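## Task

Bring the masking tape roll over from the desk and set it on the counter. Every carton on the desk must stay off the floor. At the end the robot must have released the roll and pulled away, and the roll must stay on the counter without the robot holding it. The robot must not topple or be left leaning.

## Robot and tools

ROBOT. A wheeled cart with two arms (left_arm, right_arm), a pan/tilt head carrying head_camera, and a camera on each wrist (left_wrist_camera, right_wrist_camera). The cart is 0.53 m wide and spans x = -0.35 to 0.07 m. Each arm pans about a vertical axis at x = -0.060, y = +0.155 (left) or -0.155 m (right). The shoulder sits 0.03 m out from that axis at 0.89 m height. Link lengths: upper arm 0.116, forearm 0.135, hand 0.162 m. The fixed-jaw tip reaches about 0.44 m from its pan axis at most, and cannot go below roughly 0.55 m above the floor. Loose objects may occasionally get nudged by something external.

FRAMES. Base frame: origin on the floor between the drive wheels, x forward, y left, z up, metres. The reported left_hand and right_hand are the fixed-jaw tips in this frame; a held object sits beside the tip on the swinging-jaw side. Hand axes: z along the fingers, y from swinging jaw toward fixed jaw. base_odometry is relative to where the base started in the scene and counts wheel rotation only, so slip appears as travel; heading is in radians, -3.142 to 3.142, left positive.

execute_actions. Arguments: actions, a list holding one action or none (empty just reports state and images); cameras, an optional list of names from head_camera, left_wrist_camera, right_wrist_camera, all (omitted/null/all gives every camera, [] gives none). An action has a base entry, a joints entry, or both, started together. base takes exactly one key: translate_m, a relative straight drive in metres, forward positive, -1.4 to 1.4; or rotate_rad, a relative turn on the spot in radians, counter-clockwise positive, -3.2 to 3.2. No sideways motion. joints is a map from joint name to an absolute target in radians (not an offset). Names and ranges: head_pan_rad -3.2..3.2 (0 ahead, + left); head_tilt_rad -0.76..1.45 (0 level, + down); for each arm prefix left_arm_ or right_arm_: shoulder_pan_rad -1.919..1.919, shoulder_lift_rad -1.745..1.745, elbow_flex_rad -1.69..1.58, wrist_flex_rad -1.658..1.658, wrist_roll_rad -2.743..2.841, gripper_rad 0..1.919. Done tolerances are ±0.02 for pans, tilt and roll, ±0.1 lift, ±0.07 elbow, ±0.03 wrist_flex and gripper. An action runs at most 15 s. Joints left out may still be driving at earlier targets. Any unknown key or out-of-range number rejects the whole call. Once a result reports a stop, further motion calls in the same reply are skipped.

wait(seconds 0 to 10) commands nothing and returns state plus images. zoom_image(camera, region [x0,y0,x1,y1] in pixels, origin top-left, at most 504x504) magnifies the latest full image of that camera. finished_scene(scene, 1 or 2) closes the scene irreversibly and reports success; the goal must already hold and keep holding. Replying with no tool call abandons all remaining work.

JOINT MEANINGS. Pan: at 0 the left arm points left and the right arm right; positive is clockwise from above; straight ahead is +1.571 (left) and -1.571 (right). Bend: with lift, elbow and wrist_flex all 0 the upper arm is near vertical (0.24 rad outward) and forearm and fingers are level; positive bends downward; the sum of the three is the finger angle below level, 1.571 meaning pointing down, which requires the forearm no more than 0.08 rad above level. Roll: -1.522 closes jaws across the arm plane with fixed jaw on the left looking outward; 1.619 puts it on the right; 0.049 closes in the plane, fixed jaw below (level fingers) or toward the pan axis (fingers down). Keep the fixed jaw on the left when fingers are level over furniture, since the hand body then bulges about 0.08 m upward instead of downward. Gripper opening at the tips: 0 → 0.003 m, 0.3 → 0.026, 0.6 → 0.049, 1 → 0.076, 1.919 → 0.106.

RESULTS. base_status and joint_status per motion: done (for the base, the wheels turned the commanded amount, slip or not); off_target (resting short of the goal and possibly still pushing: load sag, obstruction, or a tripped motor); time_out (target dropped, holding in place); not_followed (a self-collision check blocked that arm's targets; the line "joint command not followed" with a cause appears, grippers still move, and the blocked targets may be retried on later actions until replaced). contact_stop never occurs. on_its_own lists uncommanded motion. A jaw gripping something reads off_target; done means empty or barely squeezing. joint_positions, motor temperatures per arm joint, a pictures line naming image order, and any changed camera calibration are also reported.

CAUTIONS. Sag: loaded or extended joints settle below target; bias the next target upward by the observed sag. Hand positions may be a few cm off. Overload: a joint held over about 0.30 rad from target for about 2 s trips to 20% torque, unreported; the simulation keeps running while you compose a reply, so count thinking time. Reset by waiting for the reading to settle, then commanding 0.2 rad from it on the side away from the failed target (or 0.04 rad beyond the range end; a jaw, the end itself). To stop a blocked joint pushing, command its current reading. Gripper squeeze grows as the target goes below the contact angle, peaking 0.2 rad below; more just risks a trip. Payload: about 0.4 kg at full reach, 0.7 kg within 0.28 m of the pan axis, about 1 kg with both hands close in. Heat: MOTOR HOT from 55 °C; at 70 °C an OVER-TEMPERATURE FAULT halts that arm, joints give way, status shows limit_stop_at_motor_heat; resend targets after cooling. Stow pose: left pan -1.75, lift 0.05, elbow 1.35, wrist_flex -1.55, roll -1.52; right the same with pan 1.75. Stow in two steps, wrists first then the rest, and leave stow moving the big joints before the wrists. A stowed turn needs 0.44 m clear radius; turning or reversing against a desk edge can tip the robot. Pulling, especially on things in front, can topple it. Never let arms or hands strike or press on each other. Avoid dropping, slamming or shoving objects, and keep cartons on the desk.

CAMERAS. All images are 644x476, OpenCV pinhole with radial distortion; a per-camera K, D and base-to-camera transform are given (head_camera fx=fy 565.816, center about (318.6, 235.9), located near (-0.036, -0.004, 1.196) m). Poses follow the joints, so wrist camera poses carry larger errors.

Each tool is called after "Call:" as a command line: name --argument value for each argument, lists and objects as JSON in quotes; but a table of rows of numbers goes row by row, as --pt "numbers of a row", without its own name.

## Session

Call:
execute_actions --actions '[]'

Scene clock: 0.00 s.
Motor temperatures (°C, as the motors report them): left_arm=[30 29 29 29 29] | right_arm=[30 31 29 33 29]
base_odometry: x=+0.000 y=+0.000 heading=+0.000 (m, m, rad; odometry frame)
base_status: not commanded
joint_positions: head_pan_rad=-0.001 head_tilt_rad=-0.031 left_arm_shoulder_pan_rad=-1.763 left_arm_shoulder_lift_rad=+0.051 left_arm_elbow_flex_rad=+1.404 left_arm_wrist_flex_rad=-1.618 left_arm_wrist_roll_rad=-1.496 left_arm_gripper_rad=+1.920 right_arm_shoulder_pan_rad=+1.718 right_arm_shoulder_lift_rad=+0.118 right_arm_elbow_flex_rad=+1.274 right_arm_wrist_flex_rad=-1.481 right_arm_wrist_roll_rad=-1.546 right_arm_gripper_rad=+1.920
joint_status: not commanded
left_hand: x=-0.2973 y=+0.1010 z=+0.8972 quat_wxyz=(-0.063, -0.643, -0.070, +0.760) (m; base frame)
right_hand: x=-0.3188 y=-0.1244 z=+0.8851 quat_wxyz=(-0.045, +0.672, -0.058, -0.737) (m; base frame)
pictures: head_camera, left_wrist_camera, right_wrist_camera
Images, in order (width x height): head_camera 644x476, left_wrist_camera 644x476, right_wrist_camera 644x476.

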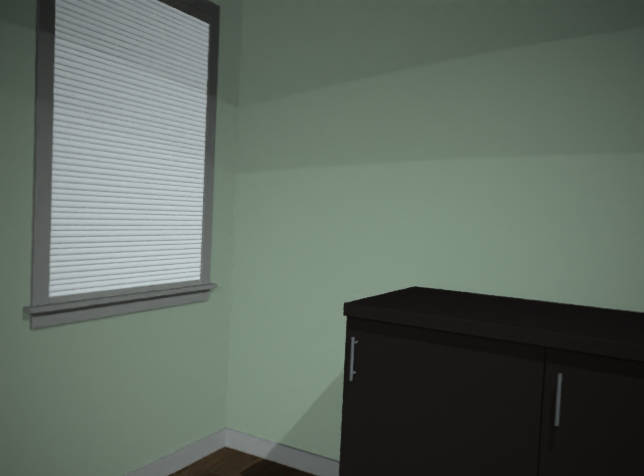

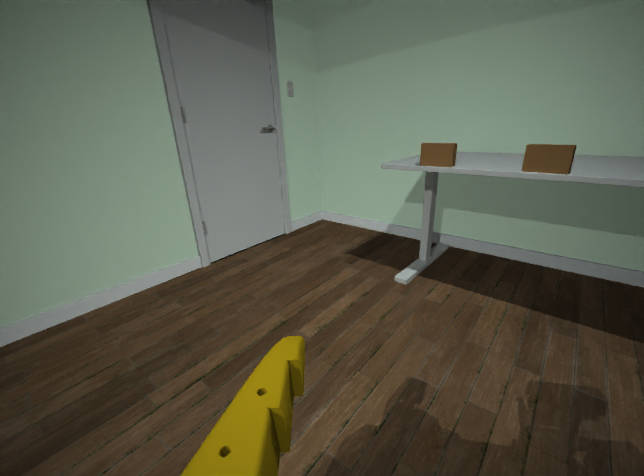

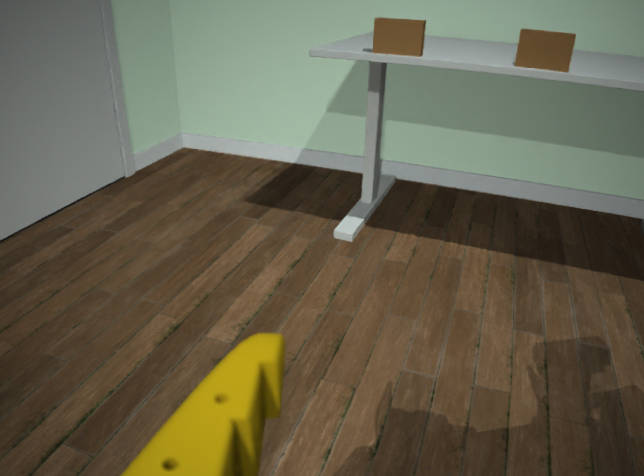

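Call:
execute_actions --actions '[{"joints":{"head_pan_rad":2.6,"head_tilt_rad":0.4}}]' --cameras '["head_camera"]'

Call:
execute_actions --actions '[{"joints":{"head_pan_rad":-0.5,"head_tilt_rad":0.4}}]' --cameras '["head_camera"]'

Scene clock: 6.73 s.
Motor temperatures (°C, as the motors report them): left_arm=[30 29 29 29 29] | right_arm=[30 31 29 33 29]
base_odometry: x=+0.000 y=+0.000 heading=+0.000 (m, m, rad; odometry frame)
base_status: not commanded
joint_positions: head_pan_rad=+2.590 head_tilt_rad=+0.393 left_arm_shoulder_pan_rad=-1.763 left_arm_shoulder_lift_rad=+0.051 left_arm_elbow_flex_rad=+1.404 left_arm_wrist_flex_rad=-1.618 left_arm_wrist_roll_rad=-1.496 left_arm_gripper_rad=+1.920 right_arm_shoulder_pan_rad=+1.718 right_arm_shoulder_lift_rad=+0.118 right_arm_elbow_flex_rad=+1.274 right_arm_wrist_flex_rad=-1.481 right_arm_wrist_roll_rad=-1.546 right_arm_gripper_rad=+1.920
joint_status: all done
left_hand: x=-0.2973 y=+0.1010 z=+0.8972 quat_wxyz=(-0.063, -0.643, -0.070, +0.760) (m; base frame)
right_hand: x=-0.3188 y=-0.1244 z=+0.8851 quat_wxyz=(-0.045, +0.672, -0.058, -0.737) (m; base frame)
pictures: head_camera
camera_calibration (this result's frames):
head_camera: T_world_to_cam=[[0.496747, 0.867712, 0.0178346, -0.0024053], [0.370105, -0.1932, -0.908678, 1.10834], [-0.785026, 0.457984, -0.417116, 0.432485], [0, 0, 0, 1]] pos_world=[-0.0694953, 0.0181478, 1.18756]
Images, in order (width x height): head_camera 644x476.

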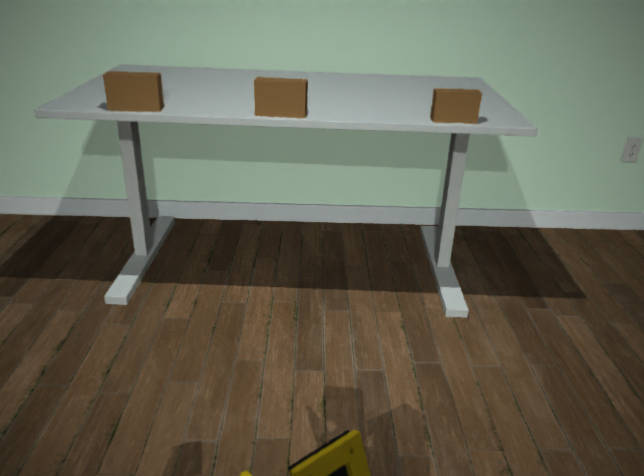

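Scene clock: 9.60 s.
Motor temperatures (°C, as the motors report them): left_arm=[30 29 29 29 29] | right_arm=[30 31 29 33 29]
base_odometry: x=+0.000 y=+0.000 heading=+0.000 (m, m, rad; odometry frame)
base_status: not commanded
joint_positions: head_pan_rad=-0.490 head_tilt_rad=+0.393 left_arm_shoulder_pan_rad=-1.763 left_arm_shoulder_lift_rad=+0.051 left_arm_elbow_flex_rad=+1.404 left_arm_wrist_flex_rad=-1.618 left_arm_wrist_roll_rad=-1.496 left_arm_gripper_rad=+1.920 right_arm_shoulder_pan_rad=+1.718 right_arm_shoulder_lift_rad=+0.118 right_arm_elbow_flex_rad=+1.274 right_arm_wrist_flex_rad=-1.481 right_arm_wrist_roll_rad=-1.546 right_arm_gripper_rad=+1.920
joint_status: all done
left_hand: x=-0.2973 y=+0.1010 z=+0.8972 quat_wxyz=(-0.063, -0.643, -0.070, +0.760) (m; base frame)
right_hand: x=-0.3188 y=-0.1244 z=+0.8851 quat_wxyz=(-0.045, +0.672, -0.058, -0.737) (m; base frame)
pictures: head_camera
camera_calibration (this result's frames):
head_camera: T_world_to_cam=[[-0.442389, -0.896646, 0.0178346, -0.0465447], [-0.381296, 0.170051, -0.908678, 1.07302], [0.81173, -0.40879, -0.417116, 0.507533], [0, 0, 0, 1]] pos_world=[-0.0234302, -0.0167286, 1.18756]
Images, in order (width x height): head_camera 644x476.

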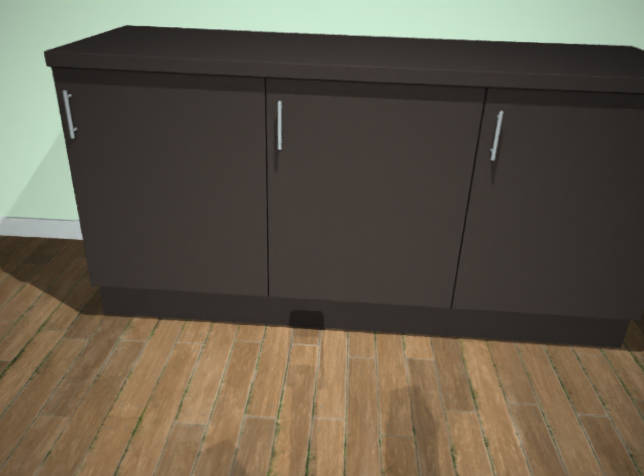

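Call:
execute_actions --actions '[{"base":{"rotate_rad":2.54},"joints":{"head_pan_rad":0,"head_tilt_rad":0.45}}]' --cameras '["head_camera"]'

Call:
execute_actions --actions '[{"base":{"translate_m":1.1}}]' --cameras '["head_camera"]'

Scene clock: 28.00 s.
Motor temperatures (°C, as the motors report them): left_arm=[30 29 29 29 29] | right_arm=[30 31 29 33 29]
base_odometry: x=-0.001 y=+0.000 heading=+2.539 (m, m, rad; odometry frame)
base_status: done
joint_positions: head_pan_rad=-0.010 head_tilt_rad=+0.444 left_arm_shoulder_pan_rad=-1.763 left_arm_shoulder_lift_rad=+0.051 left_arm_elbow_flex_rad=+1.404 left_arm_wrist_flex_rad=-1.618 left_arm_wrist_roll_rad=-1.496 left_arm_gripper_rad=+1.920 right_arm_shoulder_pan_rad=+1.718 right_arm_shoulder_lift_rad=+0.118 right_arm_elbow_flex_rad=+1.274 right_arm_wrist_flex_rad=-1.481 right_arm_wrist_roll_rad=-1.546 right_arm_gripper_rad=+1.920
joint_status: all done
left_hand: x=-0.2973 y=+0.1010 z=+0.8972 quat_wxyz=(-0.063, -0.643, -0.070, +0.760) (m; base frame)
right_hand: x=-0.3188 y=-0.1244 z=+0.8851 quat_wxyz=(-0.045, +0.672, -0.058, -0.737) (m; base frame)
pictures: head_camera
camera_calibration (this result's frames):
head_camera: T_world_to_cam=[[0.0225478, -0.999614, 0.0162242, -0.0228391], [-0.461799, -0.0248071, -0.886638, 1.04387], [0.886698, 0.0124994, -0.46218, 0.562925], [0, 0, 0, 1]] pos_world=[-0.0165701, -0.00397101, 1.18608]
Images, in order (width x height): head_camera 644x476.

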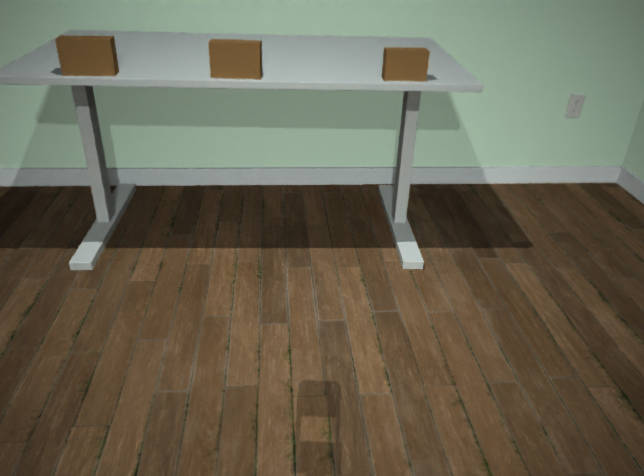

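Scene clock: 34.33 s.
Motor temperatures (°C, as the motors report them): left_arm=[30 29 29 29 29] | right_arm=[30 31 29 33 29]
base_odometry: x=-0.910 y=+0.620 heading=+2.541 (m, m, rad; odometry frame)
base_status: done
joint_positions: head_pan_rad=-0.010 head_tilt_rad=+0.444 left_arm_shoulder_pan_rad=-1.763 left_arm_shoulder_lift_rad=+0.051 left_arm_elbow_flex_rad=+1.404 left_arm_wrist_flex_rad=-1.618 left_arm_wrist_roll_rad=-1.496 left_arm_gripper_rad=+1.920 right_arm_shoulder_pan_rad=+1.718 right_arm_shoulder_lift_rad=+0.118 right_arm_elbow_flex_rad=+1.274 right_arm_wrist_flex_rad=-1.481 right_arm_wrist_roll_rad=-1.546 right_arm_gripper_rad=+1.920
joint_status: not commanded
left_hand: x=-0.2973 y=+0.1010 z=+0.8972 quat_wxyz=(-0.063, -0.643, -0.070, +0.760) (m; base frame)
right_hand: x=-0.3188 y=-0.1244 z=+0.8851 quat_wxyz=(-0.045, +0.672, -0.058, -0.737) (m; base frame)
pictures: head_camera
camera_calibration (this result's frames):
head_camera: T_world_to_cam=[[0.0225552, -0.999614, 0.0162167, -0.02283], [-0.462004, -0.0248068, -0.886531, 1.04374], [0.886591, 0.0125037, -0.462386, 0.563157], [0, 0, 0, 1]] pos_world=[-0.016562, -0.00397098, 1.18607]
Images, in order (width x height): head_camera 644x476.

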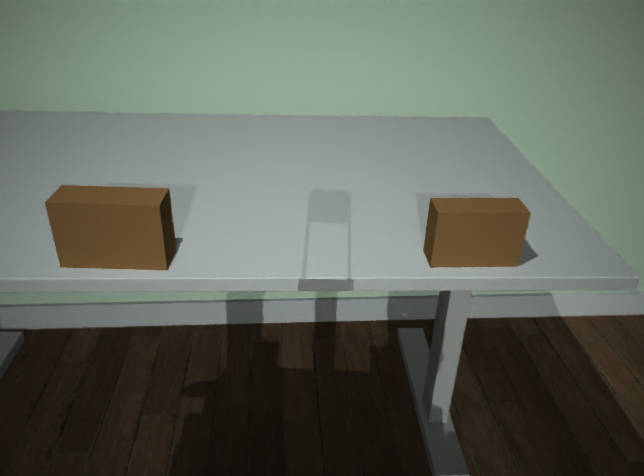

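Call:
execute_actions --actions '[{"base":{"translate_m":0.25},"joints":{"head_pan_rad":0.75,"head_tilt_rad":0.55}}]' --cameras '["head_camera"]'

Call:
execute_actions --actions '[{"joints":{"head_pan_rad":-0.2,"head_tilt_rad":0.7}}]' --cameras '["head_camera"]'

Scene clock: 42.27 s.
Motor temperatures (°C, as the motors report them): left_arm=[30 29 29 29 29] | right_arm=[30 31 29 33 29]
base_odometry: x=-1.117 y=+0.761 heading=+2.541 (m, m, rad; odometry frame)
base_status: done
joint_positions: head_pan_rad=+0.740 head_tilt_rad=+0.544 left_arm_shoulder_pan_rad=-1.763 left_arm_shoulder_lift_rad=+0.051 left_arm_elbow_flex_rad=+1.404 left_arm_wrist_flex_rad=-1.618 left_arm_wrist_roll_rad=-1.496 left_arm_gripper_rad=+1.920 right_arm_shoulder_pan_rad=+1.718 right_arm_shoulder_lift_rad=+0.118 right_arm_elbow_flex_rad=+1.274 right_arm_wrist_flex_rad=-1.481 right_arm_wrist_roll_rad=-1.546 right_arm_gripper_rad=+1.920
joint_status: all done
left_hand: x=-0.2973 y=+0.1010 z=+0.8972 quat_wxyz=(-0.063, -0.643, -0.070, +0.760) (m; base frame)
right_hand: x=-0.3188 y=-0.1244 z=+0.8851 quat_wxyz=(-0.045, +0.672, -0.058, -0.737) (m; base frame)
pictures: head_camera
camera_calibration (this result's frames):
head_camera: T_world_to_cam=[[0.698972, -0.715033, 0.0128812, 0.0128006], [-0.384945, -0.391357, -0.835857, 0.989036], [0.602706, 0.579282, -0.548796, 0.649272], [0, 0, 0, 1]] pos_world=[-0.019543, 0.020107, 1.18285]
Images, in order (width x height): head_camera 644x476.

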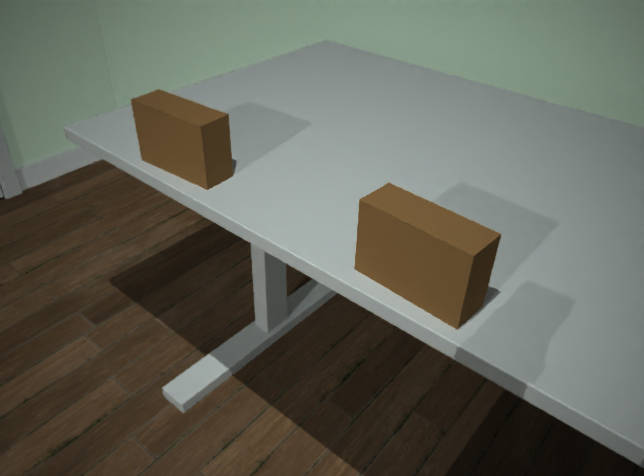

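Scene clock: 43.70 s.
Motor temperatures (°C, as the motors report them): left_arm=[30 29 29 29 29] | right_arm=[30 31 29 33 29]
base_odometry: x=-1.117 y=+0.761 heading=+2.541 (m, m, rad; odometry frame)
base_status: not commanded
joint_positions: head_pan_rad=-0.190 head_tilt_rad=+0.694 left_arm_shoulder_pan_rad=-1.763 left_arm_shoulder_lift_rad=+0.051 left_arm_elbow_flex_rad=+1.404 left_arm_wrist_flex_rad=-1.618 left_arm_wrist_roll_rad=-1.496 left_arm_gripper_rad=+1.920 right_arm_shoulder_pan_rad=+1.718 right_arm_shoulder_lift_rad=+0.118 right_arm_elbow_flex_rad=+1.274 right_arm_wrist_flex_rad=-1.481 right_arm_wrist_roll_rad=-1.546 right_arm_gripper_rad=+1.920
joint_status: all done
left_hand: x=-0.2973 y=+0.1010 z=+0.8972 quat_wxyz=(-0.063, -0.643, -0.070, +0.760) (m; base frame)
right_hand: x=-0.3188 y=-0.1244 z=+0.8851 quat_wxyz=(-0.045, +0.672, -0.058, -0.737) (m; base frame)
pictures: head_camera
camera_calibration (this result's frames):
head_camera: T_world_to_cam=[[-0.153858, -0.988063, 0.00764967, -0.0212609], [-0.660692, 0.0971182, -0.744348, 0.87075], [0.73472, -0.119578, -0.667748, 0.79239], [0, 0, 0, 1]] pos_world=[-0.0101593, -0.01082, 1.17742]
Images, in order (width x height): head_camera 644x476.

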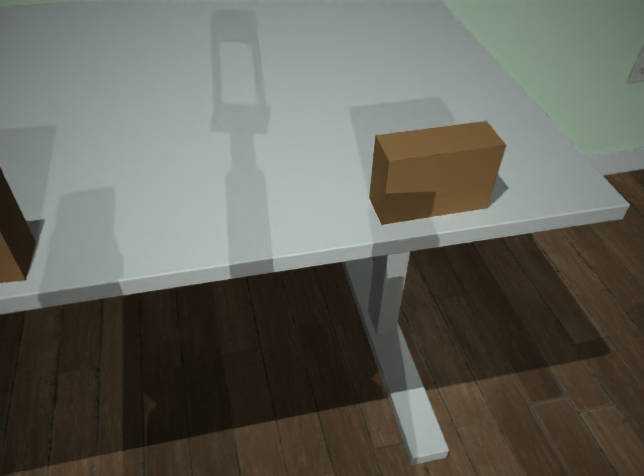

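Call:
execute_actions --actions '[{"base":{"translate_m":0.27},"joints":{"head_pan_rad":-0.7,"head_tilt_rad":0.85}}]' --cameras '["head_camera"]'

Call:
execute_actions --actions '[{"joints":{"head_pan_rad":1.0,"head_tilt_rad":0.6}}]' --cameras '["head_camera"]'

Scene clock: 52.27 s.
Motor temperatures (°C, as the motors report them): left_arm=[30 29 29 29 29] | right_arm=[30 31 29 33 29]
base_odometry: x=-1.340 y=+0.913 heading=+2.542 (m, m, rad; odometry frame)
base_status: done
joint_positions: head_pan_rad=-0.690 head_tilt_rad=+0.845 left_arm_shoulder_pan_rad=-1.763 left_arm_shoulder_lift_rad=+0.051 left_arm_elbow_flex_rad=+1.404 left_arm_wrist_flex_rad=-1.618 left_arm_wrist_roll_rad=-1.496 left_arm_gripper_rad=+1.920 right_arm_shoulder_pan_rad=+1.718 right_arm_shoulder_lift_rad=+0.118 right_arm_elbow_flex_rad=+1.274 right_arm_wrist_flex_rad=-1.481 right_arm_wrist_roll_rad=-1.546 right_arm_gripper_rad=+1.920
joint_status: all done
left_hand: x=-0.2973 y=+0.1010 z=+0.8972 quat_wxyz=(-0.063, -0.643, -0.070, +0.760) (m; base frame)
right_hand: x=-0.3188 y=-0.1244 z=+0.8851 quat_wxyz=(-0.045, +0.672, -0.058, -0.737) (m; base frame)
pictures: head_camera
camera_calibration (this result's frames):
head_camera: T_world_to_cam=[[-0.608211, -0.793772, 0.00224056, -0.0363895], [-0.613447, 0.468246, -0.635947, 0.7482], [0.503748, -0.388164, -0.771729, 0.901217], [0, 0, 0, 1]] pos_world=[-0.0171378, -0.0294059, 1.17139]
Images, in order (width x height): head_camera 644x476.

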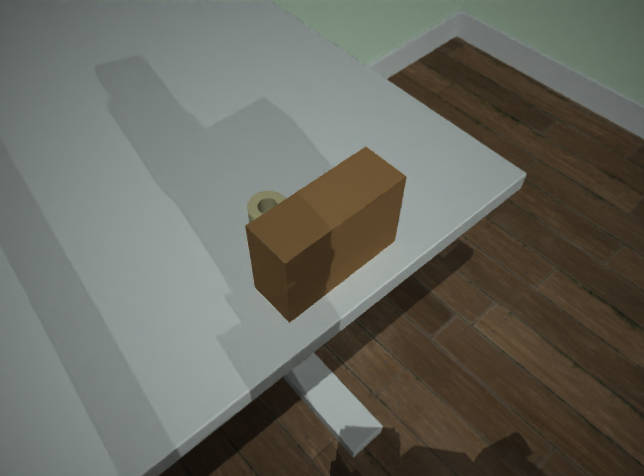

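Scene clock: 54.20 s.
Motor temperatures (°C, as the motors report them): left_arm=[30 29 29 29 29] | right_arm=[30 31 29 33 29]
base_odometry: x=-1.340 y=+0.913 heading=+2.542 (m, m, rad; odometry frame)
base_status: not commanded
joint_positions: head_pan_rad=+0.990 head_tilt_rad=+0.614 left_arm_shoulder_pan_rad=-1.763 left_arm_shoulder_lift_rad=+0.051 left_arm_elbow_flex_rad=+1.404 left_arm_wrist_flex_rad=-1.618 left_arm_wrist_roll_rad=-1.496 left_arm_gripper_rad=+1.920 right_arm_shoulder_pan_rad=+1.718 right_arm_shoulder_lift_rad=+0.118 right_arm_elbow_flex_rad=+1.274 right_arm_wrist_flex_rad=-1.481 right_arm_wrist_roll_rad=-1.546 right_arm_gripper_rad=+1.920
joint_status: all done
left_hand: x=-0.2973 y=+0.1010 z=+0.8972 quat_wxyz=(-0.063, -0.643, -0.070, +0.760) (m; base frame)
right_hand: x=-0.3188 y=-0.1244 z=+0.8851 quat_wxyz=(-0.045, +0.672, -0.058, -0.737) (m; base frame)
pictures: head_camera
camera_calibration (this result's frames):
head_camera: T_world_to_cam=[[0.854559, -0.519249, 0.0104719, 0.0228863], [-0.307554, -0.522201, -0.795435, 0.946148], [0.418497, 0.676525, -0.605949, 0.706397], [0, 0, 0, 1]] pos_world=[-0.0241917, 0.0280678, 1.1804]
Images, in order (width x height): head_camera 644x476.

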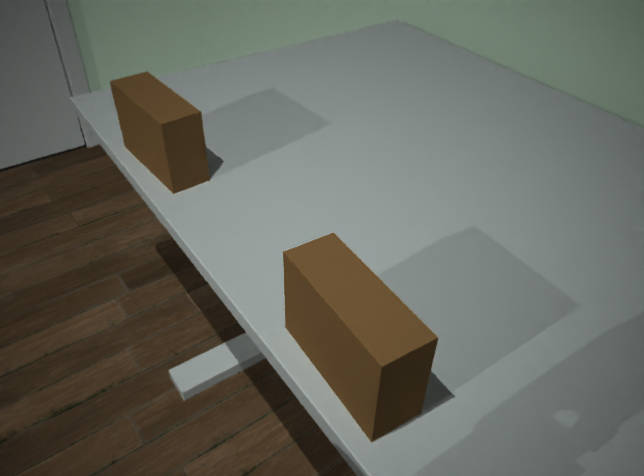

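Call:
execute_actions --actions '[{"joints":{"right_arm_shoulder_pan_rad":0.2,"right_arm_shoulder_lift_rad":0.0,"right_arm_elbow_flex_rad":0.5,"head_pan_rad":-0.6,"head_tilt_rad":0.9}}]' --cameras '[]'

Call:
execute_actions --actions '[{"joints":{"right_arm_shoulder_pan_rad":-1.485,"right_arm_shoulder_lift_rad":0.4,"right_arm_elbow_flex_rad":-0.5,"right_arm_wrist_flex_rad":0.3,"right_arm_wrist_roll_rad":-1.522,"right_arm_gripper_rad":0.9}}]' --cameras '["head_camera","right_wrist_camera"]'

Scene clock: 90.07 s.
Motor temperatures (°C, as the motors report them): left_arm=[30 29 29 29 29] | right_arm=[30 31 29 33 29]
base_odometry: x=-1.340 y=+0.913 heading=+2.542 (m, m, rad; odometry frame)
base_status: not commanded
joint_positions: head_pan_rad=-0.590 head_tilt_rad=+0.895 left_arm_shoulder_pan_rad=-1.763 left_arm_shoulder_lift_rad=+0.051 left_arm_elbow_flex_rad=+1.404 left_arm_wrist_flex_rad=-1.618 left_arm_wrist_roll_rad=-1.496 left_arm_gripper_rad=+1.920 right_arm_shoulder_pan_rad=+0.209 right_arm_shoulder_lift_rad=+0.036 right_arm_elbow_flex_rad=+0.534 right_arm_wrist_flex_rad=-1.481 right_arm_wrist_roll_rad=-1.546 right_arm_gripper_rad=+1.920
joint_status: all done
left_hand: x=-0.2973 y=+0.1010 z=+0.8972 quat_wxyz=(-0.063, -0.643, -0.070, +0.760) (m; base frame)
right_hand: x=-0.1099 y=-0.4279 z=+1.0637 quat_wxyz=(+0.604, +0.254, +0.201, -0.728) (m; base frame)
pictures: none
No camera images: the call's "cameras" was empty. Leave "cameras" out to get every camera's image.

Scene clock: 92.00 s.
Motor temperatures (°C, as the motors report them): left_arm=[30 29 29 29 29] | right_arm=[30 31 29 33 29]
base_odometry: x=-1.340 y=+0.913 heading=+2.542 (m, m, rad; odometry frame)
base_status: not commanded
joint_positions: head_pan_rad=-0.590 head_tilt_rad=+0.895 left_arm_shoulder_pan_rad=-1.763 left_arm_shoulder_lift_rad=+0.051 left_arm_elbow_flex_rad=+1.404 left_arm_wrist_flex_rad=-1.618 left_arm_wrist_roll_rad=-1.496 left_arm_gripper_rad=+1.920 right_arm_shoulder_pan_rad=-1.477 right_arm_shoulder_lift_rad=+0.425 right_arm_elbow_flex_rad=-0.460 right_arm_wrist_flex_rad=+0.298 right_arm_wrist_roll_rad=-1.532 right_arm_gripper_rad=+0.907
joint_status: all done
left_hand: x=-0.2973 y=+0.1010 z=+0.8972 quat_wxyz=(-0.063, -0.643, -0.070, +0.760) (m; base frame)
right_hand: x=+0.3309 y=-0.1839 z=+0.9531 quat_wxyz=(+0.608, +0.041, +0.793, -0.025) (m; base frame)
pictures: head_camera, right_wrist_camera
camera_calibration (this result's frames):
head_camera: T_world_to_cam=[[-0.52582, -0.850596, 0.000425576, -0.0304281], [-0.682764, 0.421771, -0.596609, 0.699664], [0.507294, -0.313999, -0.802532, 0.936838], [0, 0, 0, 1]] pos_world=[-0.0135461, -0.0268138, 1.16928]
right_wrist_camera: T_world_to_cam=[[-0.0473223, -0.998862, -0.00597652, -0.163039], [-0.73579, 0.0389042, -0.676092, 0.913682], [0.675555, -0.0275968, -0.736793, 0.545666], [0, 0, 0, 1]] pos_world=[0.295935, -0.183341, 1.0188]
Images, in order (width x height): head_camera 644x476, right_wrist_camera 644x476.

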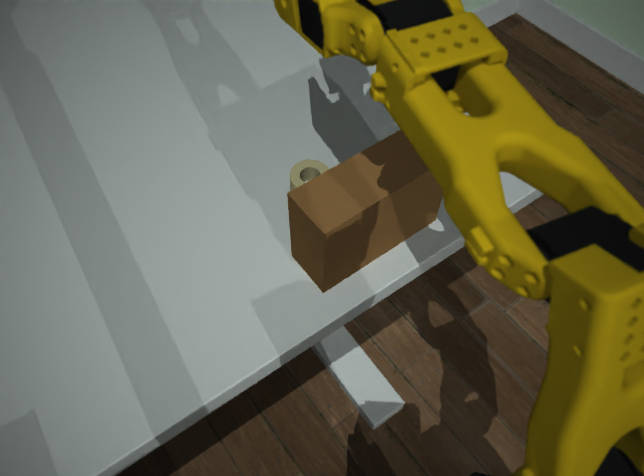

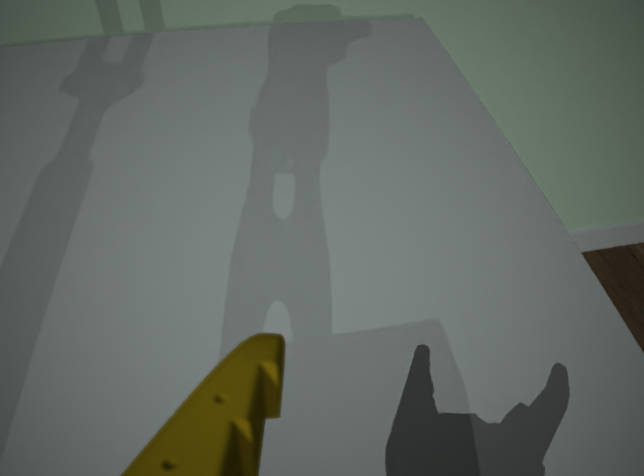

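Call:
execute_actions --actions '[{"base":{"translate_m":0.07},"joints":{"right_arm_shoulder_lift_rad":0.58,"right_arm_elbow_flex_rad":-0.62,"right_arm_wrist_flex_rad":0.85,"head_tilt_rad":1.0}}]' --cameras '["head_camera","right_wrist_camera"]'

Scene clock: 99.20 s.
Motor temperatures (°C, as the motors report them): left_arm=[30 29 29 29 29] | right_arm=[30 31 29 33 29]
base_odometry: x=-1.397 y=+0.953 heading=+2.543 (m, m, rad; odometry frame)
base_status: done
joint_positions: head_pan_rad=-0.590 head_tilt_rad=+0.995 left_arm_shoulder_pan_rad=-1.763 left_arm_shoulder_lift_rad=+0.051 left_arm_elbow_flex_rad=+1.404 left_arm_wrist_flex_rad=-1.618 left_arm_wrist_roll_rad=-1.496 left_arm_gripper_rad=+1.920 right_arm_shoulder_pan_rad=-1.477 right_arm_shoulder_lift_rad=+0.606 right_arm_elbow_flex_rad=-0.581 right_arm_wrist_flex_rad=+0.846 right_arm_wrist_roll_rad=-1.532 right_arm_gripper_rad=+0.907
joint_status: all done
left_hand: x=-0.2973 y=+0.1010 z=+0.8972 quat_wxyz=(-0.063, -0.643, -0.070, +0.760) (m; base frame)
right_hand: x=+0.2950 y=-0.1805 z=+0.8496 quat_wxyz=(+0.343, +0.049, +0.938, -0.014) (m; base frame)
pictures: head_camera, right_wrist_camera
camera_calibration (this result's frames):
head_camera: T_world_to_cam=[[-0.526109, -0.850411, -0.00321113, -0.0262558], [-0.728931, 0.452893, -0.513369, 0.601685], [0.438029, -0.267747, -0.858162, 0.997613], [0, 0, 0, 1]] pos_world=[-0.0122099, -0.0277193, 1.16492]
right_wrist_camera: T_world_to_cam=[[-0.0589428, -0.997772, -0.0312619, -0.136884], [-0.988873, 0.0626446, -0.134928, 0.43634], [0.136586, 0.022961, -0.990362, 0.877349], [0, 0, 0, 1]] pos_world=[0.303583, -0.184058, 0.923488]
Images, in order (width x height): head_camera 644x476, right_wrist_camera 644x476.

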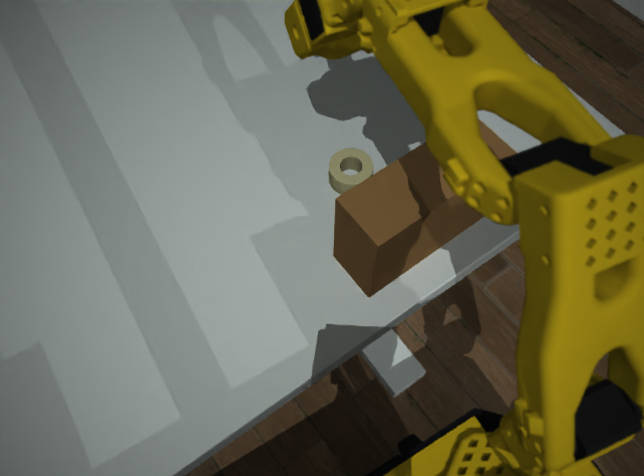

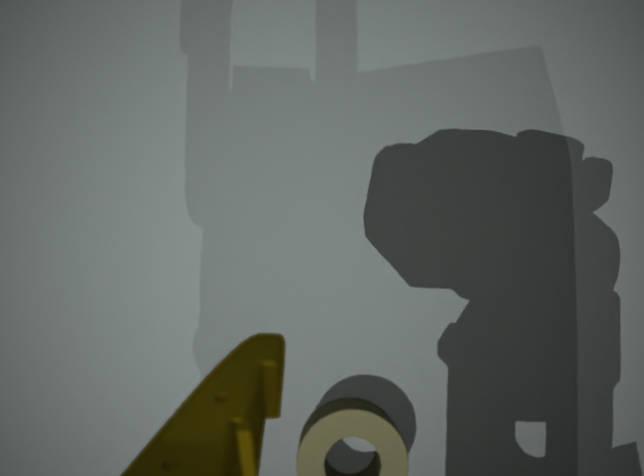

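Call:
execute_actions --actions '[{"joints":{"right_arm_shoulder_pan_rad":-1.535,"right_arm_wrist_flex_rad":1.2}}]' --cameras '["head_camera","right_wrist_camera"]'

Scene clock: 108.10 s.
Motor temperatures (°C, as the motors report them): left_arm=[30 29 29 29 29] | right_arm=[30 31 30 33 29]
base_odometry: x=-1.397 y=+0.953 heading=+2.543 (m, m, rad; odometry frame)
base_status: not commanded
joint_positions: head_pan_rad=-0.590 head_tilt_rad=+0.995 left_arm_shoulder_pan_rad=-1.763 left_arm_shoulder_lift_rad=+0.051 left_arm_elbow_flex_rad=+1.404 left_arm_wrist_flex_rad=-1.618 left_arm_wrist_roll_rad=-1.496 left_arm_gripper_rad=+1.920 right_arm_shoulder_pan_rad=-1.526 right_arm_shoulder_lift_rad=+0.606 right_arm_elbow_flex_rad=-0.584 right_arm_wrist_flex_rad=+1.194 right_arm_wrist_roll_rad=-1.532 right_arm_gripper_rad=+0.907
joint_status: all done
left_hand: x=-0.2973 y=+0.1010 z=+0.8972 quat_wxyz=(-0.063, -0.643, -0.070, +0.760) (m; base frame)
right_hand: x=+0.2482 y=-0.1610 z=+0.8223 quat_wxyz=(+0.177, +0.027, +0.984, -0.003) (m; base frame)
pictures: head_camera, right_wrist_camera
camera_calibration (this result's frames):
head_camera: T_world_to_cam=[[-0.526109, -0.850411, -0.00321114, -0.0262558], [-0.728931, 0.452893, -0.513369, 0.601685], [0.438029, -0.267747, -0.858162, 0.997613], [0, 0, 0, 1]] pos_world=[-0.0122099, -0.0277193, 1.16492]
right_wrist_camera: T_world_to_cam=[[-0.0225126, -0.998902, -0.0410913, -0.122113], [-0.978011, 0.0134807, 0.208116, 0.0924554], [-0.207333, 0.0448729, -0.977241, 0.934348], [0, 0, 0, 1]] pos_world=[0.281395, -0.165152, 0.888824]
Images, in order (width x height): head_camera 644x476, right_wrist_camera 644x476.

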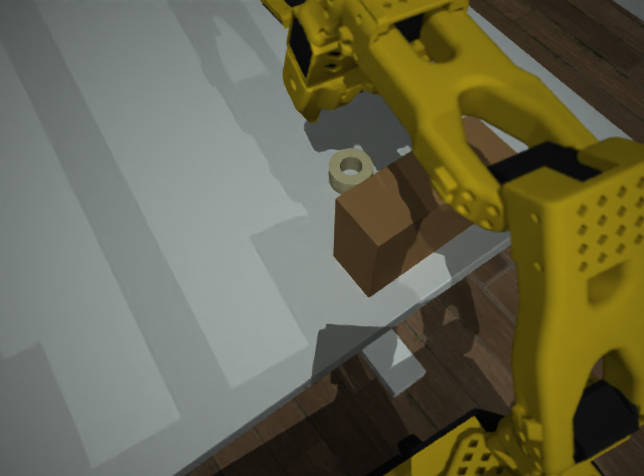

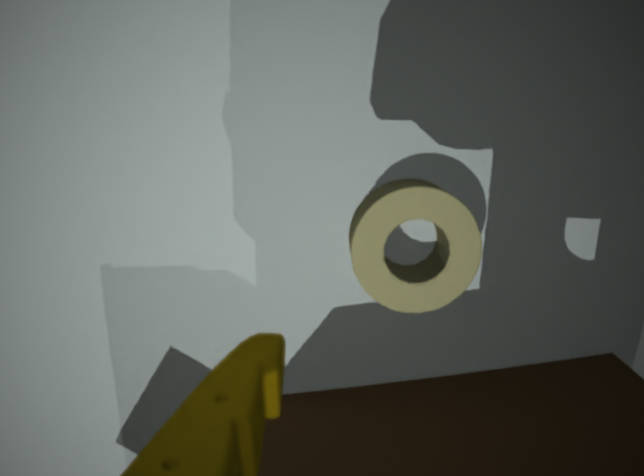

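Call:
execute_actions --actions '[{"joints":{"right_arm_shoulder_lift_rad":0.835,"right_arm_elbow_flex_rad":-0.7,"right_arm_wrist_flex_rad":1.12}}]' --cameras '["head_camera","right_wrist_camera"]'

Scene clock: 128.67 s.
Motor temperatures (°C, as the motors report them): left_arm=[30 29 29 29 29] | right_arm=[30 31 30 33 29]
base_odometry: x=-1.397 y=+0.953 heading=+2.543 (m, m, rad; odometry frame)
base_status: not commanded
joint_positions: head_pan_rad=-0.590 head_tilt_rad=+0.995 left_arm_shoulder_pan_rad=-1.763 left_arm_shoulder_lift_rad=+0.051 left_arm_elbow_flex_rad=+1.404 left_arm_wrist_flex_rad=-1.618 left_arm_wrist_roll_rad=-1.496 left_arm_gripper_rad=+1.920 right_arm_shoulder_pan_rad=-1.526 right_arm_shoulder_lift_rad=+0.860 right_arm_elbow_flex_rad=-0.664 right_arm_wrist_flex_rad=+1.131 right_arm_wrist_roll_rad=-1.532 right_arm_gripper_rad=+0.907
joint_status: all done
left_hand: x=-0.2973 y=+0.1010 z=+0.8972 quat_wxyz=(-0.063, -0.643, -0.070, +0.760) (m; base frame)
right_hand: x=+0.2459 y=-0.1609 z=+0.7691 quat_wxyz=(+0.121, +0.027, +0.992, -0.002) (m; base frame)
pictures: head_camera, right_wrist_camera
camera_calibration (this result's frames):
head_camera: T_world_to_cam=[[-0.526109, -0.850411, -0.00321113, -0.0262558], [-0.728931, 0.452893, -0.513369, 0.601685], [0.438029, -0.267747, -0.858162, 0.997613], [0, 0, 0, 1]] pos_world=[-0.0122099, -0.0277193, 1.16492]
right_wrist_camera: T_world_to_cam=[[-0.0272369, -0.998692, -0.04328, -0.121369], [-0.948661, 0.0121754, 0.316061, 0.0107869], [-0.31512, 0.0496665, -0.947751, 0.886449], [0, 0, 0, 1]] pos_world=[0.286265, -0.165369, 0.831471]
Images, in order (width x height): head_camera 644x476, right_wrist_camera 644x476.

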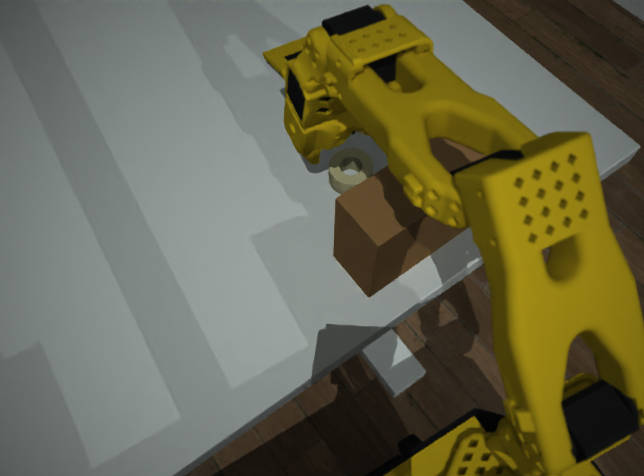

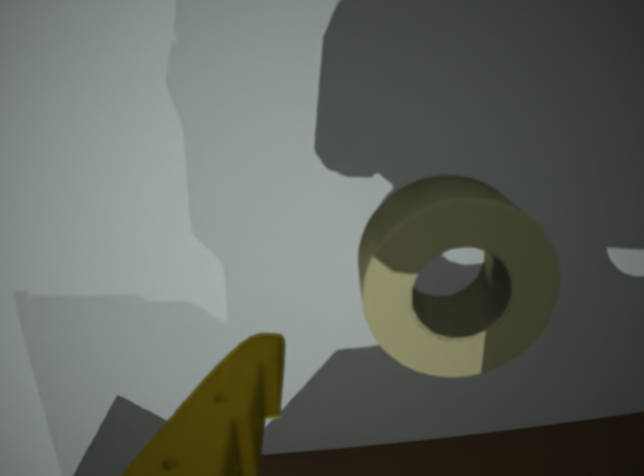

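Call:
execute_actions --actions '[{"joints":{"right_arm_shoulder_pan_rad":-1.5,"right_arm_shoulder_lift_rad":1.008,"right_arm_elbow_flex_rad":-0.665,"right_arm_wrist_flex_rad":0.915}}]' --cameras '["head_camera","right_wrist_camera"]'

Scene clock: 134.20 s.
Motor temperatures (°C, as the motors report them): left_arm=[30 29 29 29 29] | right_arm=[30 31 30 33 29]
base_odometry: x=-1.397 y=+0.953 heading=+2.543 (m, m, rad; odometry frame)
base_status: not commanded
joint_positions: head_pan_rad=-0.590 head_tilt_rad=+0.995 left_arm_shoulder_pan_rad=-1.763 left_arm_shoulder_lift_rad=+0.051 left_arm_elbow_flex_rad=+1.404 left_arm_wrist_flex_rad=-1.618 left_arm_wrist_roll_rad=-1.496 left_arm_gripper_rad=+1.920 right_arm_shoulder_pan_rad=-1.508 right_arm_shoulder_lift_rad=+1.034 right_arm_elbow_flex_rad=-0.664 right_arm_wrist_flex_rad=+0.925 right_arm_wrist_roll_rad=-1.532 right_arm_gripper_rad=+0.907
joint_status: all done
left_hand: x=-0.2973 y=+0.1010 z=+0.8972 quat_wxyz=(-0.063, -0.643, -0.070, +0.760) (m; base frame)
right_hand: x=+0.2525 y=-0.1669 z=+0.7291 quat_wxyz=(+0.137, +0.036, +0.990, -0.004) (m; base frame)
pictures: head_camera, right_wrist_camera
camera_calibration (this result's frames):
head_camera: T_world_to_cam=[[-0.526109, -0.850411, -0.00321113, -0.0262559], [-0.728931, 0.452893, -0.513369, 0.601685], [0.438029, -0.267747, -0.858162, 0.997613], [0, 0, 0, 1]] pos_world=[-0.0122099, -0.0277193, 1.16492]
right_wrist_camera: T_world_to_cam=[[-0.0442326, -0.998108, -0.0427048, -0.124999], [-0.957945, 0.0302435, 0.285355, 0.0575283], [-0.283523, 0.0535308, -0.95747, 0.850675], [0, 0, 0, 1]] pos_world=[0.290766, -0.17204, 0.792742]
Images, in order (width x height): head_camera 644x476, right_wrist_camera 644x476.

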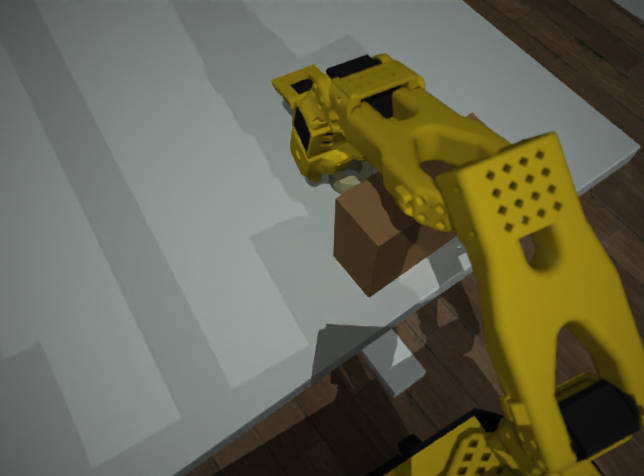

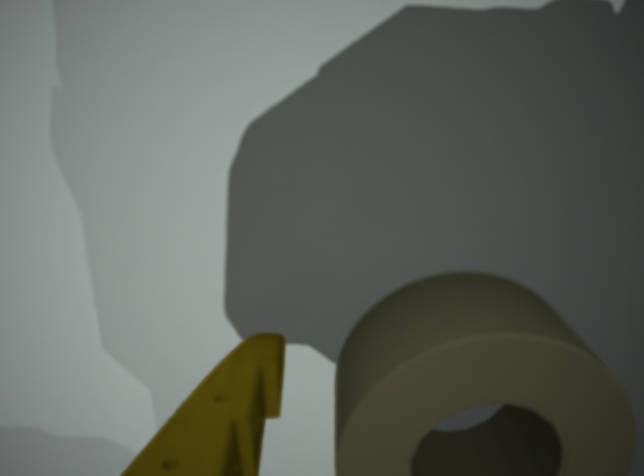

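Call:
execute_actions --actions '[{"joints":{"right_arm_shoulder_lift_rad":1.025,"right_arm_wrist_flex_rad":0.985}}]' --cameras '["right_wrist_camera"]'

Scene clock: 138.77 s.
Motor temperatures (°C, as the motors report them): left_arm=[30 29 29 29 29] | right_arm=[30 31 30 33 29]
base_odometry: x=-1.397 y=+0.953 heading=+2.543 (m, m, rad; odometry frame)
base_status: not commanded
joint_positions: head_pan_rad=-0.590 head_tilt_rad=+0.995 left_arm_shoulder_pan_rad=-1.763 left_arm_shoulder_lift_rad=+0.051 left_arm_elbow_flex_rad=+1.404 left_arm_wrist_flex_rad=-1.618 left_arm_wrist_roll_rad=-1.496 left_arm_gripper_rad=+1.920 right_arm_shoulder_pan_rad=-1.508 right_arm_shoulder_lift_rad=+1.049 right_arm_elbow_flex_rad=-0.664 right_arm_wrist_flex_rad=+0.975 right_arm_wrist_roll_rad=-1.532 right_arm_gripper_rad=+0.907
joint_status: all done
left_hand: x=-0.2973 y=+0.1010 z=+0.8972 quat_wxyz=(-0.063, -0.643, -0.070, +0.760) (m; base frame)
right_hand: x=+0.2423 y=-0.1663 z=+0.7230 quat_wxyz=(+0.105, +0.036, +0.994, -0.003) (m; base frame)
pictures: right_wrist_camera
camera_calibration (this result's frames):
right_wrist_camera: T_world_to_cam=[[-0.047015, -0.997933, -0.0438103, -0.123569], [-0.937625, 0.0289648, 0.346438, 0.000187608], [-0.344453, 0.0573654, -0.937049, 0.842503], [0, 0, 0, 1]] pos_world=[0.284569, -0.17165, 0.783988]
Images, in order (width x height): right_wrist_camera 644x476.

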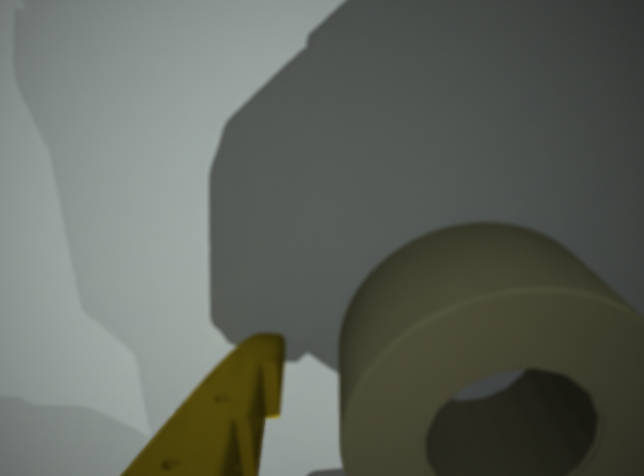

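Contact expected at ~0.48.

Call:
execute_actions --actions '[{"joints":{"right_arm_gripper_rad":0.3}}]' --cameras '["head_camera","right_wrist_camera"]'

Scene clock: 141.90 s.
Motor temperatures (°C, as the motors report them): left_arm=[30 29 29 29 29] | right_arm=[30 31 30 33 29]
base_odometry: x=-1.397 y=+0.953 heading=+2.543 (m, m, rad; odometry frame)
base_status: not commanded
joint_positions: head_pan_rad=-0.590 head_tilt_rad=+0.995 left_arm_shoulder_pan_rad=-1.763 left_arm_shoulder_lift_rad=+0.051 left_arm_elbow_flex_rad=+1.404 left_arm_wrist_flex_rad=-1.618 left_arm_wrist_roll_rad=-1.496 left_arm_gripper_rad=+1.920 right_arm_shoulder_pan_rad=-1.506 right_arm_shoulder_lift_rad=+1.049 right_arm_elbow_flex_rad=-0.664 right_arm_wrist_flex_rad=+0.975 right_arm_wrist_roll_rad=-1.532 right_arm_gripper_rad=+0.487
joint_status: right_arm_gripper_rad off_target (ended at +0.487, target +0.300)
left_hand: x=-0.2973 y=+0.1010 z=+0.8972 quat_wxyz=(-0.063, -0.643, -0.070, +0.760) (m; base frame)
right_hand: x=+0.2423 y=-0.1667 z=+0.7230 quat_wxyz=(+0.105, +0.037, +0.994, -0.003) (m; base frame)
pictures: head_camera, right_wrist_camera
camera_calibration (this result's frames):
head_camera: T_world_to_cam=[[-0.526109, -0.850411, -0.00321114, -0.0262558], [-0.728931, 0.452893, -0.513369, 0.601685], [0.438029, -0.267747, -0.858162, 0.997613], [0, 0, 0, 1]] pos_world=[-0.0122099, -0.0277193, 1.16492]
right_wrist_camera: T_world_to_cam=[[-0.0485457, -0.99786, -0.0438103, -0.12365], [-0.93758, 0.030403, 0.346438, 0.000413271], [-0.344365, 0.0578937, -0.937049, 0.84259], [0, 0, 0, 1]] pos_world=[0.284543, -0.172178, 0.783988]
Images, in order (width x height): head_camera 644x476, right_wrist_camera 644x476.

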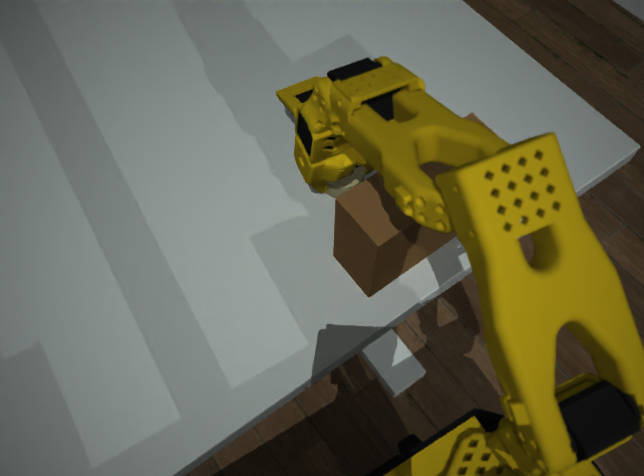

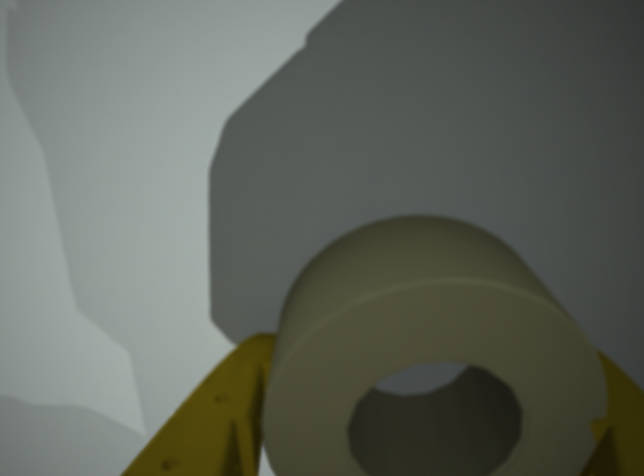

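Call:
execute_actions --actions '[{"joints":{"right_arm_shoulder_lift_rad":0.16,"right_arm_elbow_flex_rad":-0.7}}]' --cameras '["head_camera","right_wrist_camera"]'

Scene clock: 151.83 s.
Motor temperatures (°C, as the motors report them): left_arm=[30 29 29 29 29] | right_arm=[30 31 30 33 29]
base_odometry: x=-1.397 y=+0.953 heading=+2.543 (m, m, rad; odometry frame)
base_status: not commanded
joint_positions: head_pan_rad=-0.590 head_tilt_rad=+0.995 left_arm_shoulder_pan_rad=-1.763 left_arm_shoulder_lift_rad=+0.051 left_arm_elbow_flex_rad=+1.404 left_arm_wrist_flex_rad=-1.618 left_arm_wrist_roll_rad=-1.496 left_arm_gripper_rad=+1.920 right_arm_shoulder_pan_rad=-1.506 right_arm_shoulder_lift_rad=+0.210 right_arm_elbow_flex_rad=-0.665 right_arm_wrist_flex_rad=+0.984 right_arm_wrist_roll_rad=-1.532 right_arm_gripper_rad=+0.487
joint_status: all done
left_hand: x=-0.2973 y=+0.1010 z=+0.8972 quat_wxyz=(-0.063, -0.643, -0.070, +0.760) (m; base frame)
right_hand: x=+0.2785 y=-0.1691 z=+0.9812 quat_wxyz=(+0.498, +0.032, +0.867, -0.013) (m; base frame)
pictures: head_camera, right_wrist_camera
camera_calibration (this result's frames):
head_camera: T_world_to_cam=[[-0.526108, -0.850411, -0.00321113, -0.0262558], [-0.728931, 0.452893, -0.513369, 0.601685], [0.438029, -0.267747, -0.858162, 0.997613], [0, 0, 0, 1]] pos_world=[-0.0122099, -0.0277193, 1.16492]
right_wrist_camera: T_world_to_cam=[[-0.0213711, -0.999612, -0.0178773, -0.146217], [-0.887846, 0.0271965, -0.459336, 0.721204], [0.459644, 0.00605576, -0.888083, 0.816485], [0, 0, 0, 1]] pos_world=[0.261902, -0.170718, 1.05377]
Images, in order (width x height): head_camera 644x476, right_wrist_camera 644x476.

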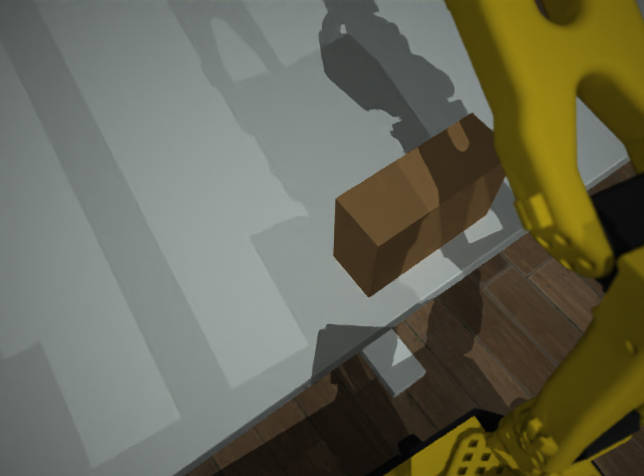

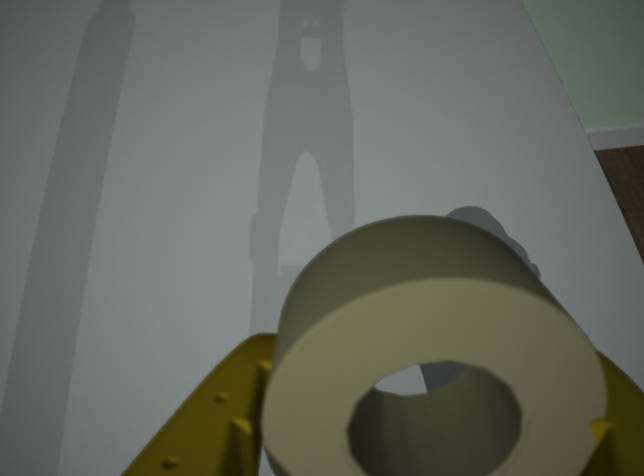

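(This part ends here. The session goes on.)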